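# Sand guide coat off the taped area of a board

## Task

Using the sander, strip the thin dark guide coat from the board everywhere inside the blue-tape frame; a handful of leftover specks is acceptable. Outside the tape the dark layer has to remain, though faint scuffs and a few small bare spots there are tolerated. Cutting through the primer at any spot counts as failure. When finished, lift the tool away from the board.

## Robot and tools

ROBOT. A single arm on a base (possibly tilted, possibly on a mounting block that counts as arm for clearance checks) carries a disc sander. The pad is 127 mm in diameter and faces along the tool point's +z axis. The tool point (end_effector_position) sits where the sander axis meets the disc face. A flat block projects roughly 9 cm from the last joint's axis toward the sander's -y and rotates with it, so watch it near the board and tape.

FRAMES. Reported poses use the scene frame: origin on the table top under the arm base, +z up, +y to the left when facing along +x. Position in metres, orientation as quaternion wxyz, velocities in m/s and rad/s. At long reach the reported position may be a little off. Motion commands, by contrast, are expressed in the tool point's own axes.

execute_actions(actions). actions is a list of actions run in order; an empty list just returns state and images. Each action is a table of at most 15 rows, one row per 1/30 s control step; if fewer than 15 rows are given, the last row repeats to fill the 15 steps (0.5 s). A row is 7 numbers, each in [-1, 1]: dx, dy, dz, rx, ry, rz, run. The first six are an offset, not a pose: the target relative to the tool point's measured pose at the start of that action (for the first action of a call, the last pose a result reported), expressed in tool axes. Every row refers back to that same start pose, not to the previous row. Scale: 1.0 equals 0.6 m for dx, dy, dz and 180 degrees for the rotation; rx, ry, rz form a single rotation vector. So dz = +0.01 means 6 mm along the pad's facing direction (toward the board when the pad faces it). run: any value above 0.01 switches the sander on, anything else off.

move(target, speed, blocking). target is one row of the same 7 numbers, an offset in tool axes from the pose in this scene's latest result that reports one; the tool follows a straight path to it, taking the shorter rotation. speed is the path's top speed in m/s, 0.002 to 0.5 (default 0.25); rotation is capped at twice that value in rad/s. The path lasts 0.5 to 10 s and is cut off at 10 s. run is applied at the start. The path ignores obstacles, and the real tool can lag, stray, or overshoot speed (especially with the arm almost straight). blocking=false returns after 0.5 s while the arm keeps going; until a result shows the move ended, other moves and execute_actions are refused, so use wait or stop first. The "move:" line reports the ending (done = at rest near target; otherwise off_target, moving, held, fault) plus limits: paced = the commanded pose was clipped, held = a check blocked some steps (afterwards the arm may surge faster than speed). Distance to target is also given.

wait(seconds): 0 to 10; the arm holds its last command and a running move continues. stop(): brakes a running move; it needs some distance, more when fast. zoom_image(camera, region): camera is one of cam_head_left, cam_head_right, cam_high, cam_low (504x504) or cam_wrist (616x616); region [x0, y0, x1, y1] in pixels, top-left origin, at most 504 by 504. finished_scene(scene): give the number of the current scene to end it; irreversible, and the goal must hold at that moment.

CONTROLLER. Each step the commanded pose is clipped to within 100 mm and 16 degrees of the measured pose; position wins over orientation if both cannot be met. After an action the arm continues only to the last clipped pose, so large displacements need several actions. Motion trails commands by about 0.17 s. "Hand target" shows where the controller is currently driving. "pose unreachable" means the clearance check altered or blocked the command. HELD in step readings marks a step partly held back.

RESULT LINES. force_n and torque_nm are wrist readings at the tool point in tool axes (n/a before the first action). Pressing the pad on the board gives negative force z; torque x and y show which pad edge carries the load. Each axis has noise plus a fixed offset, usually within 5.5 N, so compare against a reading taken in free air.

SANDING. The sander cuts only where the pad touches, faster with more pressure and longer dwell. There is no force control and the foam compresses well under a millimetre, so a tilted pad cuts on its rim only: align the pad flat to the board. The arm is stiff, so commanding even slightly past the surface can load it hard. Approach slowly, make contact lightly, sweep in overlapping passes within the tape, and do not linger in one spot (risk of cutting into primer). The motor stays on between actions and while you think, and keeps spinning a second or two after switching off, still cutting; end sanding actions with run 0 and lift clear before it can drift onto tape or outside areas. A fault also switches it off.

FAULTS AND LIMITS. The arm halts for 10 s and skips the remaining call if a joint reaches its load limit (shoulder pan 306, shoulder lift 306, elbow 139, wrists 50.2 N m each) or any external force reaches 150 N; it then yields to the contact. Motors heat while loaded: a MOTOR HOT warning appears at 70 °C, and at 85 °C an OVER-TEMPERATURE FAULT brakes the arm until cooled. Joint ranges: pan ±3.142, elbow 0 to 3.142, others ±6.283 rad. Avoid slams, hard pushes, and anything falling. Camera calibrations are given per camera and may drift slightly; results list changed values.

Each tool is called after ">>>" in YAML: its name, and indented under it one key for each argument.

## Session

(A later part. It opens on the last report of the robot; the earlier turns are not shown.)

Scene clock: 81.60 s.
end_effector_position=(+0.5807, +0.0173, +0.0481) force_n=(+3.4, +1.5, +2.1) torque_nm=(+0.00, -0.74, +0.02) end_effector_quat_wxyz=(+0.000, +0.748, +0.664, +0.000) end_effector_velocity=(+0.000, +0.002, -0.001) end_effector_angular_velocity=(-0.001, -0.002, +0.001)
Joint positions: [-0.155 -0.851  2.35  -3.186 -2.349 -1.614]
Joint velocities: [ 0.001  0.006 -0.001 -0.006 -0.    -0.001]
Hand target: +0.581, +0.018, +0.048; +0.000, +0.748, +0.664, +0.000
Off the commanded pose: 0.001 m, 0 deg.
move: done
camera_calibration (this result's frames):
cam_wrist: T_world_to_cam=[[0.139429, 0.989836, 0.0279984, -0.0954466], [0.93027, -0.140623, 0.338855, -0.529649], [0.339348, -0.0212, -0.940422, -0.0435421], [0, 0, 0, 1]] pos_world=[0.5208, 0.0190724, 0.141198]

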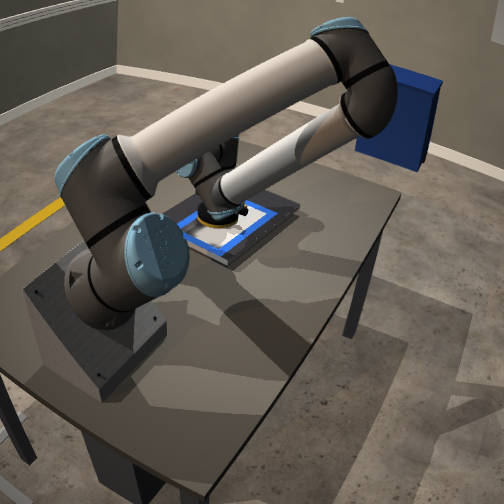

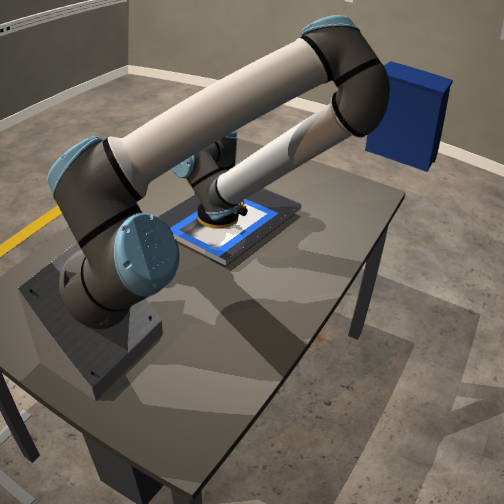

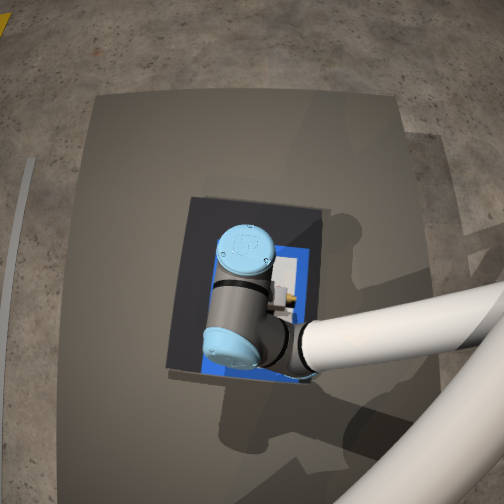

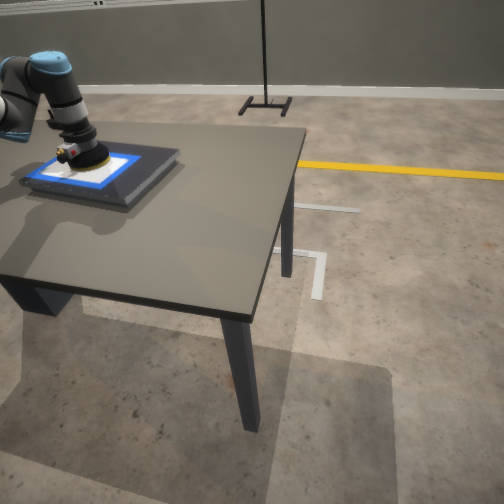

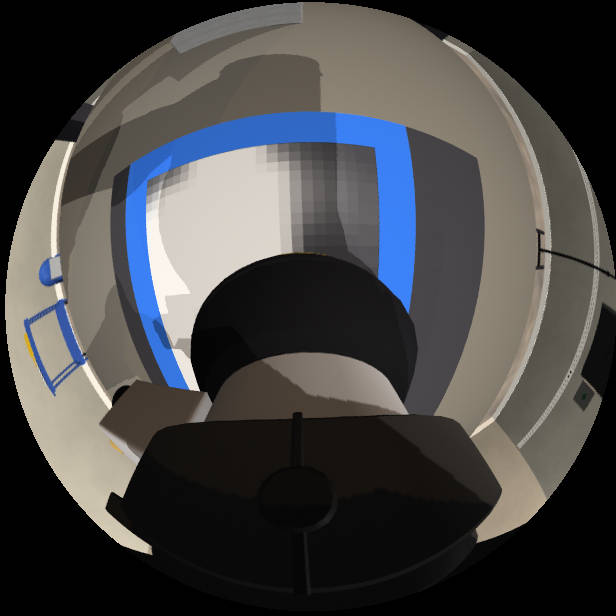

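>>> execute_actions:
  actions:
    - [[0,0,0.0071,0,0,0,1]]
    - [[0,0,0.0001,0,0,0,1]]
    - [[0,0,0,0,0,0,1]]
    - [[0,0,0,0,0,0,1]]

>>> move:
  target: [0,-0.16,0.0004,0,0,0,1]
  speed: 0.015

>>> move:
  target: [-0.105,0,0,0,0,0,1]
  speed: 0.04

>>> wait:
  seconds: 1

>>> move:
  target: [-0.3,0.3,-0.25,0,0,0,0]

>>> zoom_image:
  camera: "cam_high"
  region: [150,180,350,400]

Scene clock: 85.20 s.
end_effector_position=(+0.5807, +0.0173, +0.0439) force_n=(+3.1, +1.7, -26.6) torque_nm=(-0.71, -0.53, -0.06) end_effector_quat_wxyz=(+0.000, +0.748, +0.664, +0.000) end_effector_velocity=(+0.001, -0.000, +0.000) end_effector_angular_velocity=(+0.000, -0.001, -0.002)
Joint positions: [-0.16  -0.843  2.349 -3.198 -2.348 -1.621]
Joint velocities: [ 0.     0.    -0.001  0.     0.     0.001]
Hand target: +0.581, +0.017, +0.044; +0.000, +0.748, +0.664, +0.000
Off the commanded pose: 0.000 m, 0 deg.
Step readings (end_effector_position; steps 1 to 15: 1st action; 16 to 30: 2nd action; 31 to 45: 3rd action; 46 to 60: 4th action):
0: (+0.5807, +0.0176, +0.0479)
1: (+0.5807, +0.0176, +0.0479)
2: (+0.5807, +0.0176, +0.0473)
4: (+0.5807, +0.0175, +0.0460)
8: (+0.5807, +0.0173, +0.0446)
15: (+0.5807, +0.0173, +0.0440)
16: (+0.5807, +0.0173, +0.0440)
17: (+0.5807, +0.0173, +0.0440)
19: (+0.5807, +0.0173, +0.0439)
23: (+0.5808, +0.0173, +0.0439)
30: (+0.5807, +0.0173, +0.0439)
31: (+0.5807, +0.0173, +0.0439)
32: (+0.5807, +0.0173, +0.0439)
34: (+0.5807, +0.0173, +0.0439)
38: (+0.5807, +0.0173, +0.0439)
45: (+0.5807, +0.0173, +0.0439)
46: (+0.5807, +0.0173, +0.0439)
47: (+0.5807, +0.0173, +0.0439)
49: (+0.5807, +0.0173, +0.0439)
53: (+0.5807, +0.0173, +0.0439)
60: end_effector_position above
camera_calibration (this result's frames):
cam_wrist: T_world_to_cam=[[0.139462, 0.989832, 0.0279897, -0.0953675], [0.930225, -0.140649, 0.338967, -0.528239], [0.339457, -0.0212364, -0.940382, -0.0475391], [0, 0, 0, 1]] pos_world=[0.520819, 0.0190919, 0.13702]

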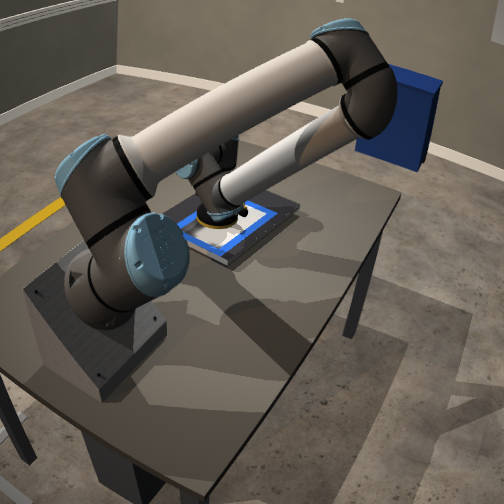

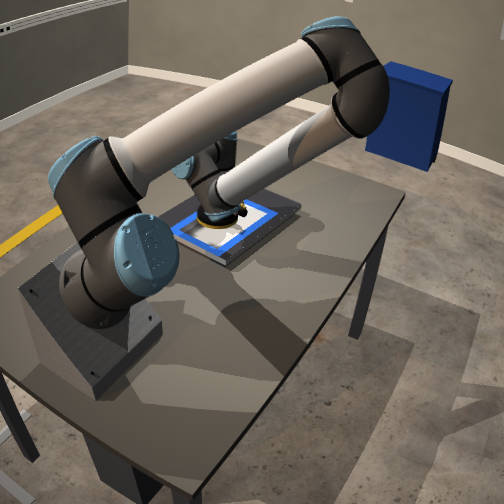

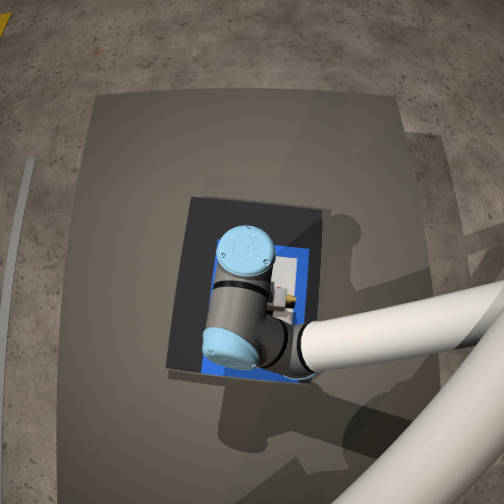

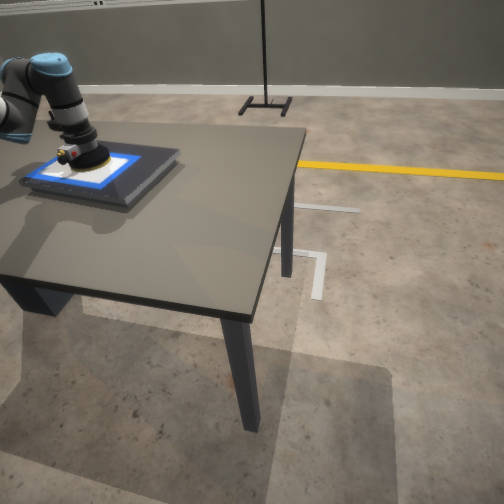

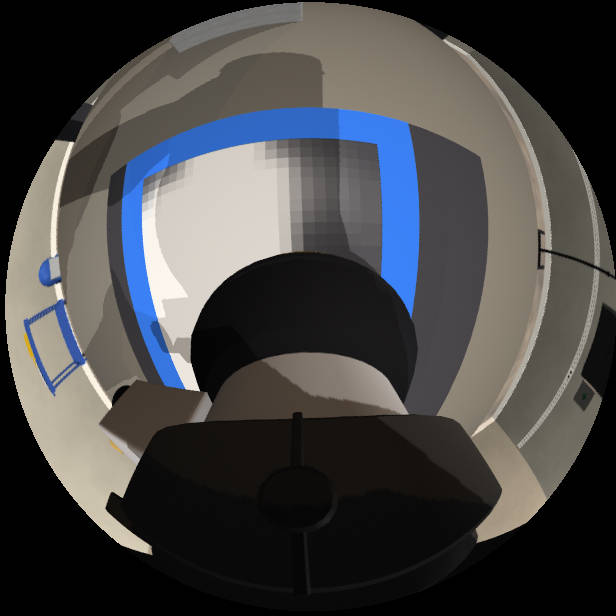

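Scene clock: 91.87 s.
end_effector_position=(+0.4857, +0.0287, +0.0437) force_n=(+4.4, +5.7, -19.2) torque_nm=(-0.33, -0.90, -0.06) end_effector_quat_wxyz=(+0.000, +0.748, +0.664, +0.000) end_effector_velocity=(-0.003, +0.000, +0.000) end_effector_angular_velocity=(-0.000, -0.000, +0.002)
Joint positions: [-0.168 -0.812  2.511 -3.399 -2.347 -1.632]
Joint velocities: [-0.     0.002  0.005 -0.008  0.    -0.003]
Hand target: +0.485, +0.029, +0.044; +0.000, +0.748, +0.664, +0.000
Off the commanded pose: 0.000 m, 0 deg.
move: done
camera_calibration (this result's frames):
cam_wrist: T_world_to_cam=[[0.139461, 0.989833, 0.0279556, -0.0933332], [0.930242, -0.140637, 0.338926, -0.438186], [0.339411, -0.0212614, -0.940398, -0.0152262], [0, 0, 0, 1]] pos_world=[0.425803, 0.0304353, 0.136803]

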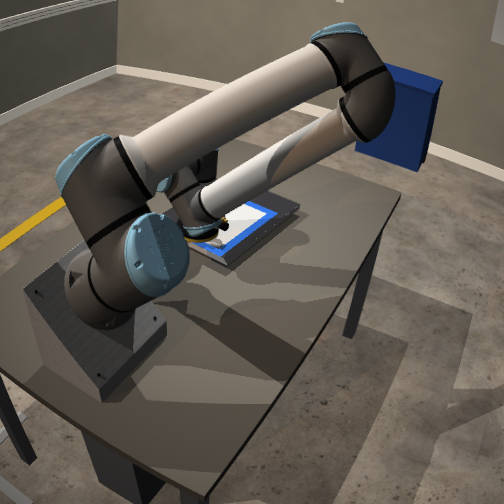

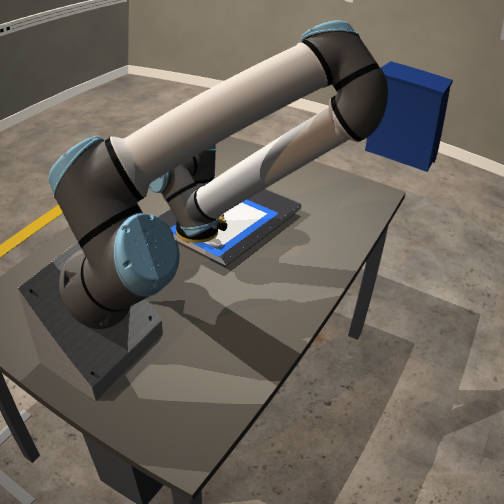

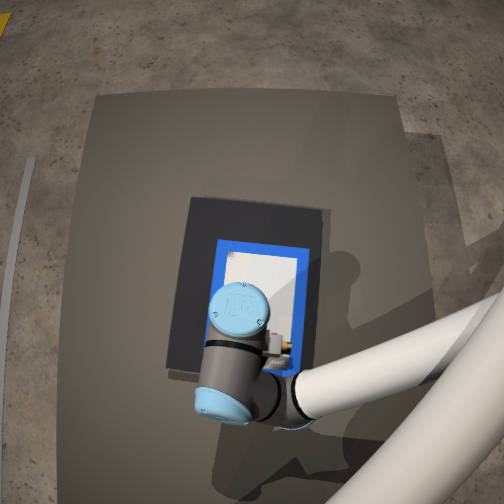

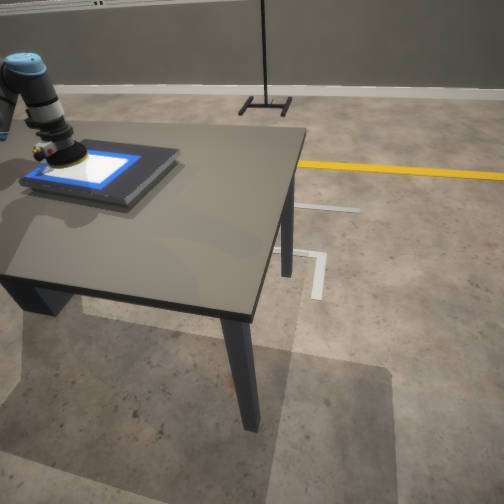

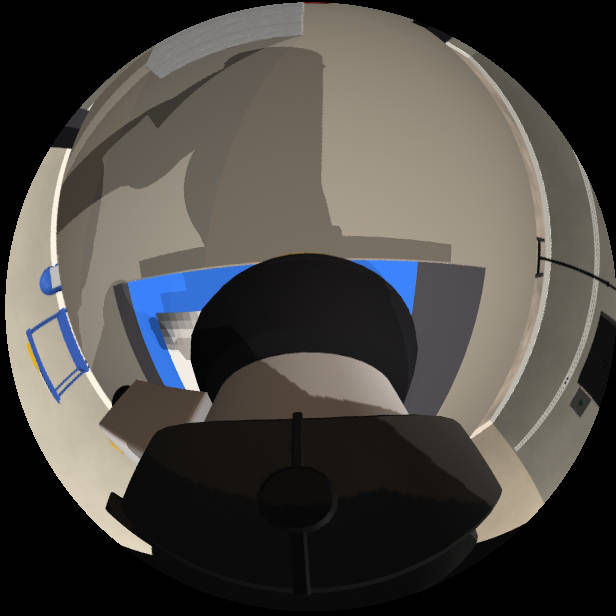

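Scene clock: 93.83 s.
end_effector_position=(+0.4783, -0.0338, +0.0436) force_n=(+5.7, +4.4, -26.4) torque_nm=(+0.31, -1.19, -0.20) end_effector_quat_wxyz=(+0.000, +0.748, +0.664, -0.000) end_effector_velocity=(-0.001, -0.003, -0.000) end_effector_angular_velocity=(-0.000, +0.000, -0.001)
Joint positions: [-0.266 -0.901  2.554 -3.445 -2.331 -1.765]
Joint velocities: [-0.004 -0.004  0.002 -0.002  0.    -0.004]
Hand target: +0.478, -0.034, +0.044; +0.000, +0.748, +0.664, -0.000
Off the commanded pose: 0.000 m, 0 deg.
move: done
camera_calibration (this result's frames):
cam_wrist: T_world_to_cam=[[0.139425, 0.989851, 0.0274753, -0.03043], [0.93033, -0.140444, 0.338765, -0.440028], [0.339186, -0.0216713, -0.94047, -0.0140276], [0, 0, 0, 1]] pos_world=[0.418372, -0.0319822, 0.13671]

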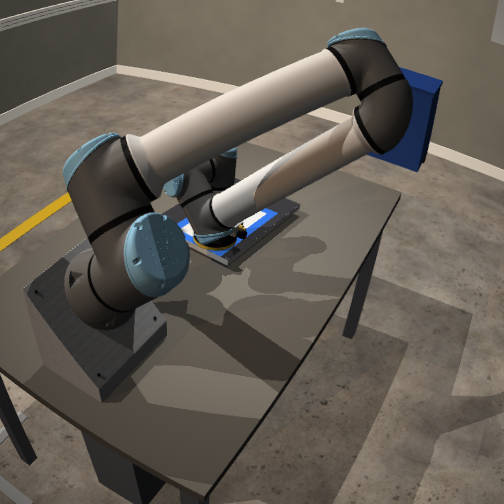

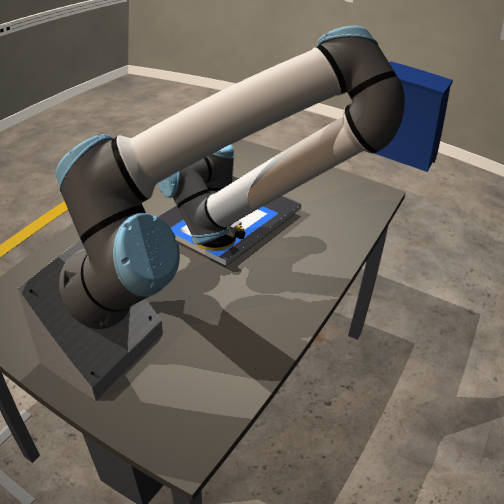

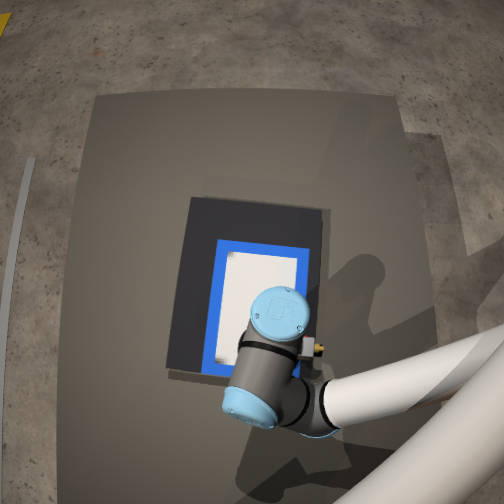

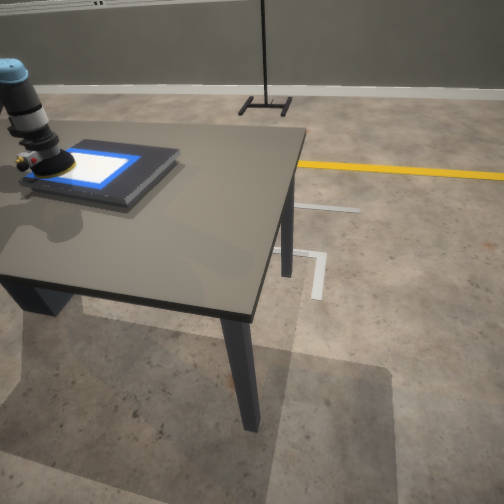

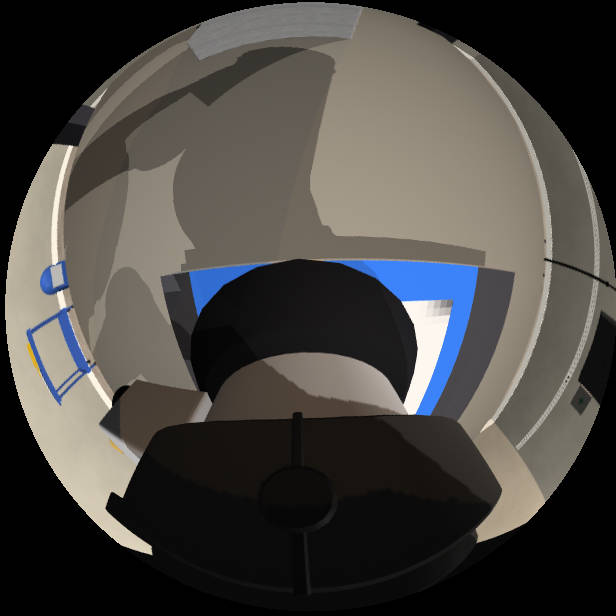

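Scene clock: 94.83 s.
end_effector_position=(+0.4782, -0.0341, +0.0436) force_n=(-0.3, -3.9, -27.4) torque_nm=(-0.09, -0.15, -0.14) end_effector_quat_wxyz=(+0.000, +0.748, +0.664, -0.000) end_effector_velocity=(+0.000, -0.000, +0.000) end_effector_angular_velocity=(-0.000, -0.000, -0.001)
Joint positions: [-0.266 -0.902  2.554 -3.445 -2.33  -1.766]
Joint velocities: [ 0.    -0.    -0.     0.    -0.     0.001]
Hand target: +0.478, -0.034, +0.044; +0.000, +0.748, +0.664, -0.000
Off the commanded pose: 0.000 m, 0 deg.
wait: 1.00 s; no rest ("run" is on)
camera_calibration (this result's frames):
cam_wrist: T_world_to_cam=[[0.139412, 0.989852, 0.0275268, -0.030139], [0.930319, -0.140449, 0.338793, -0.440035], [0.339221, -0.0216232, -0.940458, -0.0140399], [0, 0, 0, 1]] pos_world=[0.418337, -0.0322729, 0.136706]

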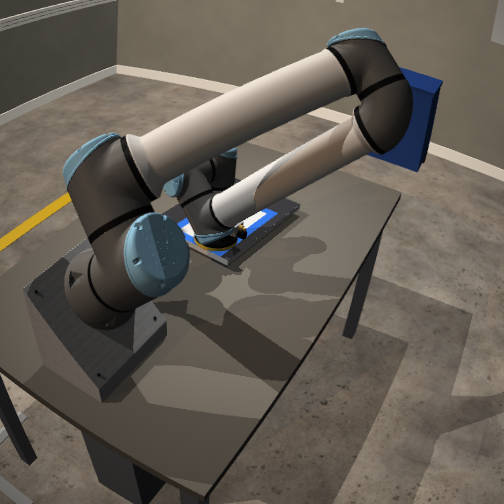

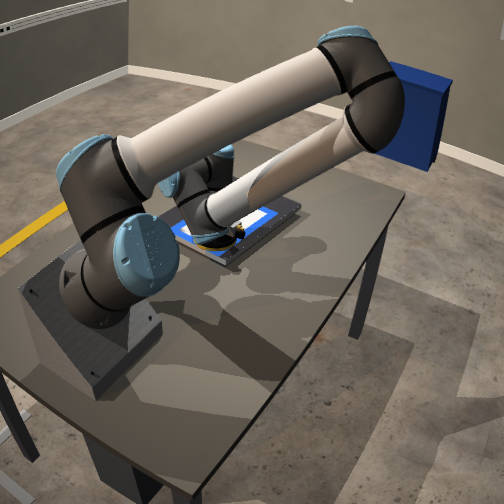

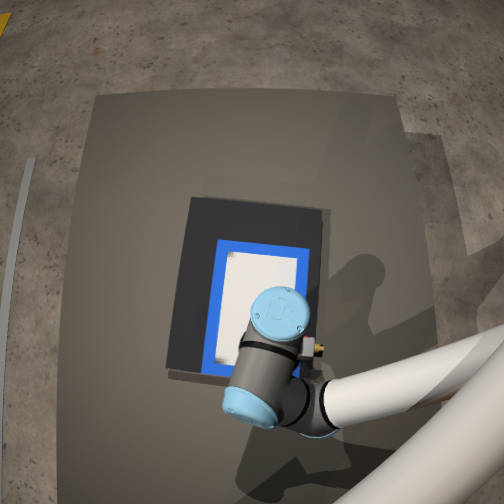

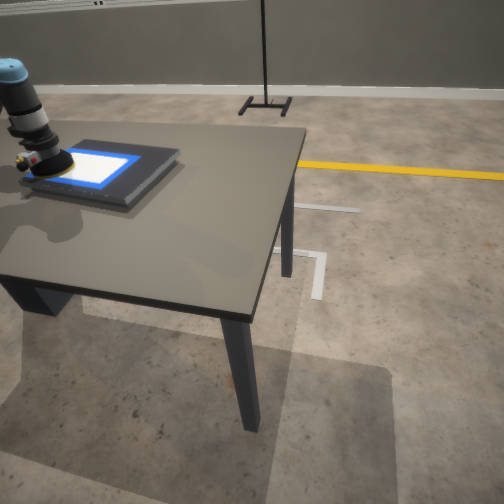

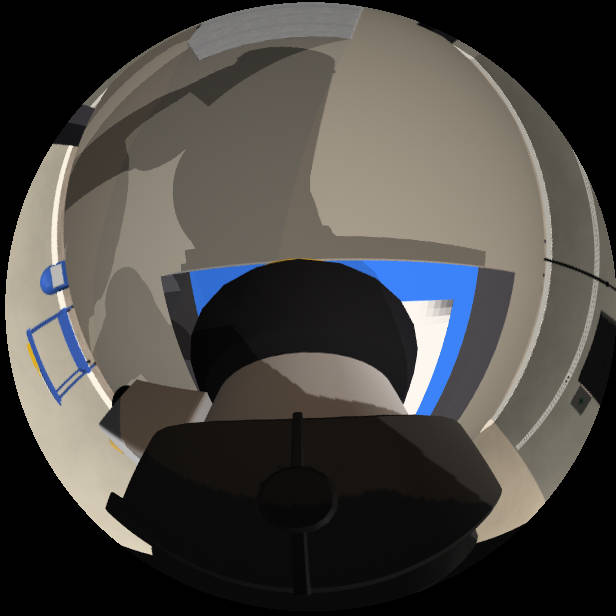

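Scene clock: 96.67 s.
end_effector_position=(+0.6357, -0.2343, +0.1936) force_n=(+2.5, +1.5, +2.9) torque_nm=(+0.04, -0.57, +0.04) end_effector_quat_wxyz=(+0.001, +0.748, +0.664, -0.000) end_effector_velocity=(+0.002, -0.002, +0.001) end_effector_angular_velocity=(+0.001, +0.002, -0.000)
Joint positions: [-0.266 -1.358  2.236 -2.672 -2.33  -1.766]
Joint velocities: [ 0.    -0.001 -0.005  0.009  0.     0.002]
Hand target: +0.636, -0.235, +0.194; +0.000, +0.748, +0.664, -0.000
Off the commanded pose: 0.000 m, 0 deg.
move: done
camera_calibration (this result's frames):
cam_wrist: T_world_to_cam=[[0.139391, 0.989857, 0.0274503, 0.142033], [0.930242, -0.140398, 0.339024, -0.665429], [0.339439, -0.0217215, -0.940377, 0.069062], [0, 0, 0, 1]] pos_world=[0.57577, -0.232517, 0.286642]

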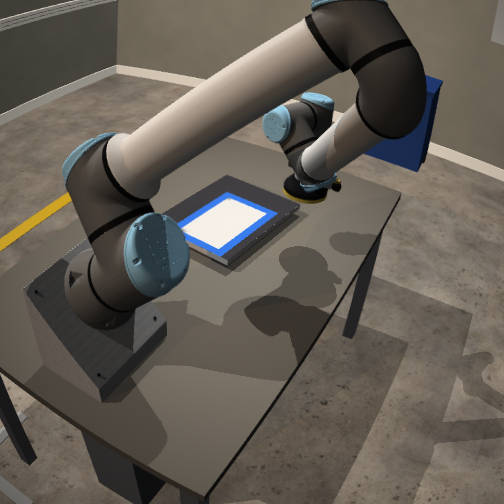

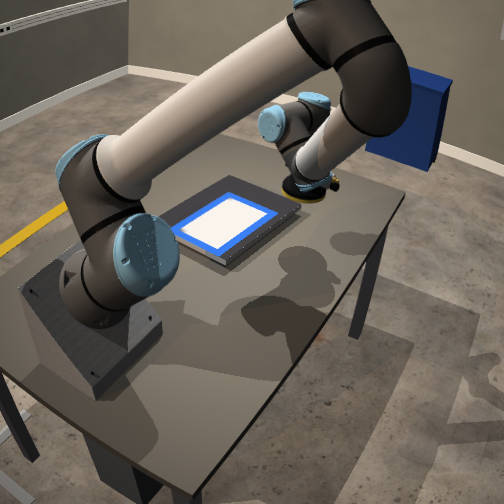

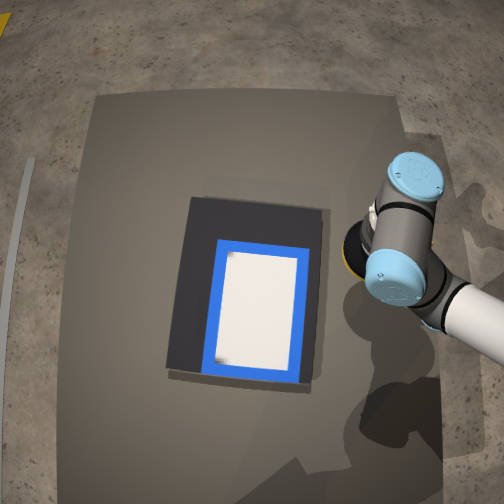

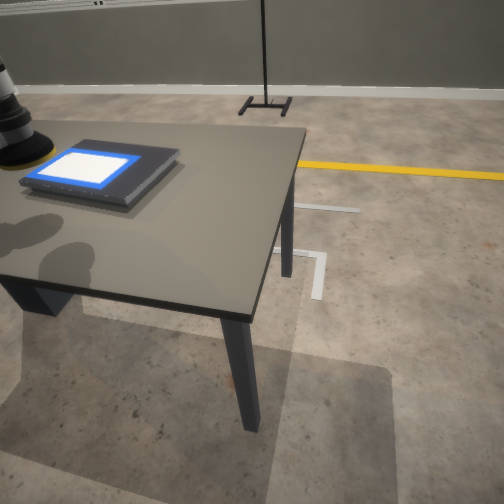

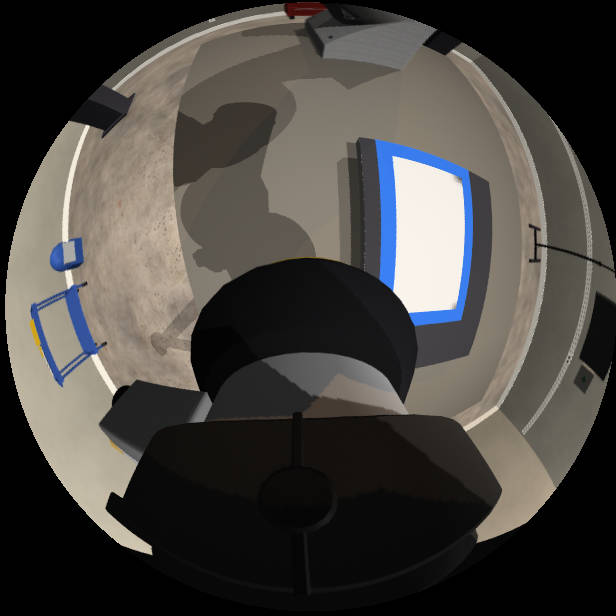

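Region (150, 180, 350, 400) of cam_high's 504x504 image, scaled by 2.291, with more detail than that image has; it fills the left 458 columns of this view, and the rest is white.

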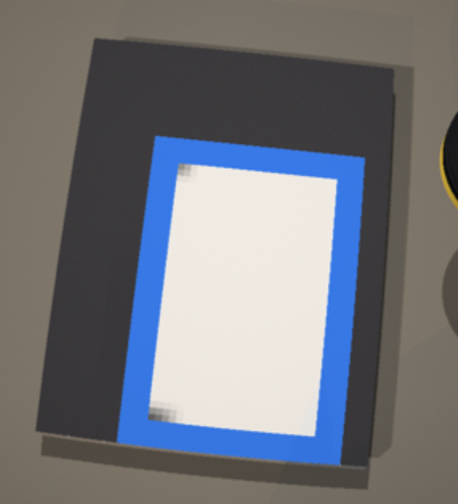

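>>> finished_scene:
  scene: 1

The scene is finished: the task was done.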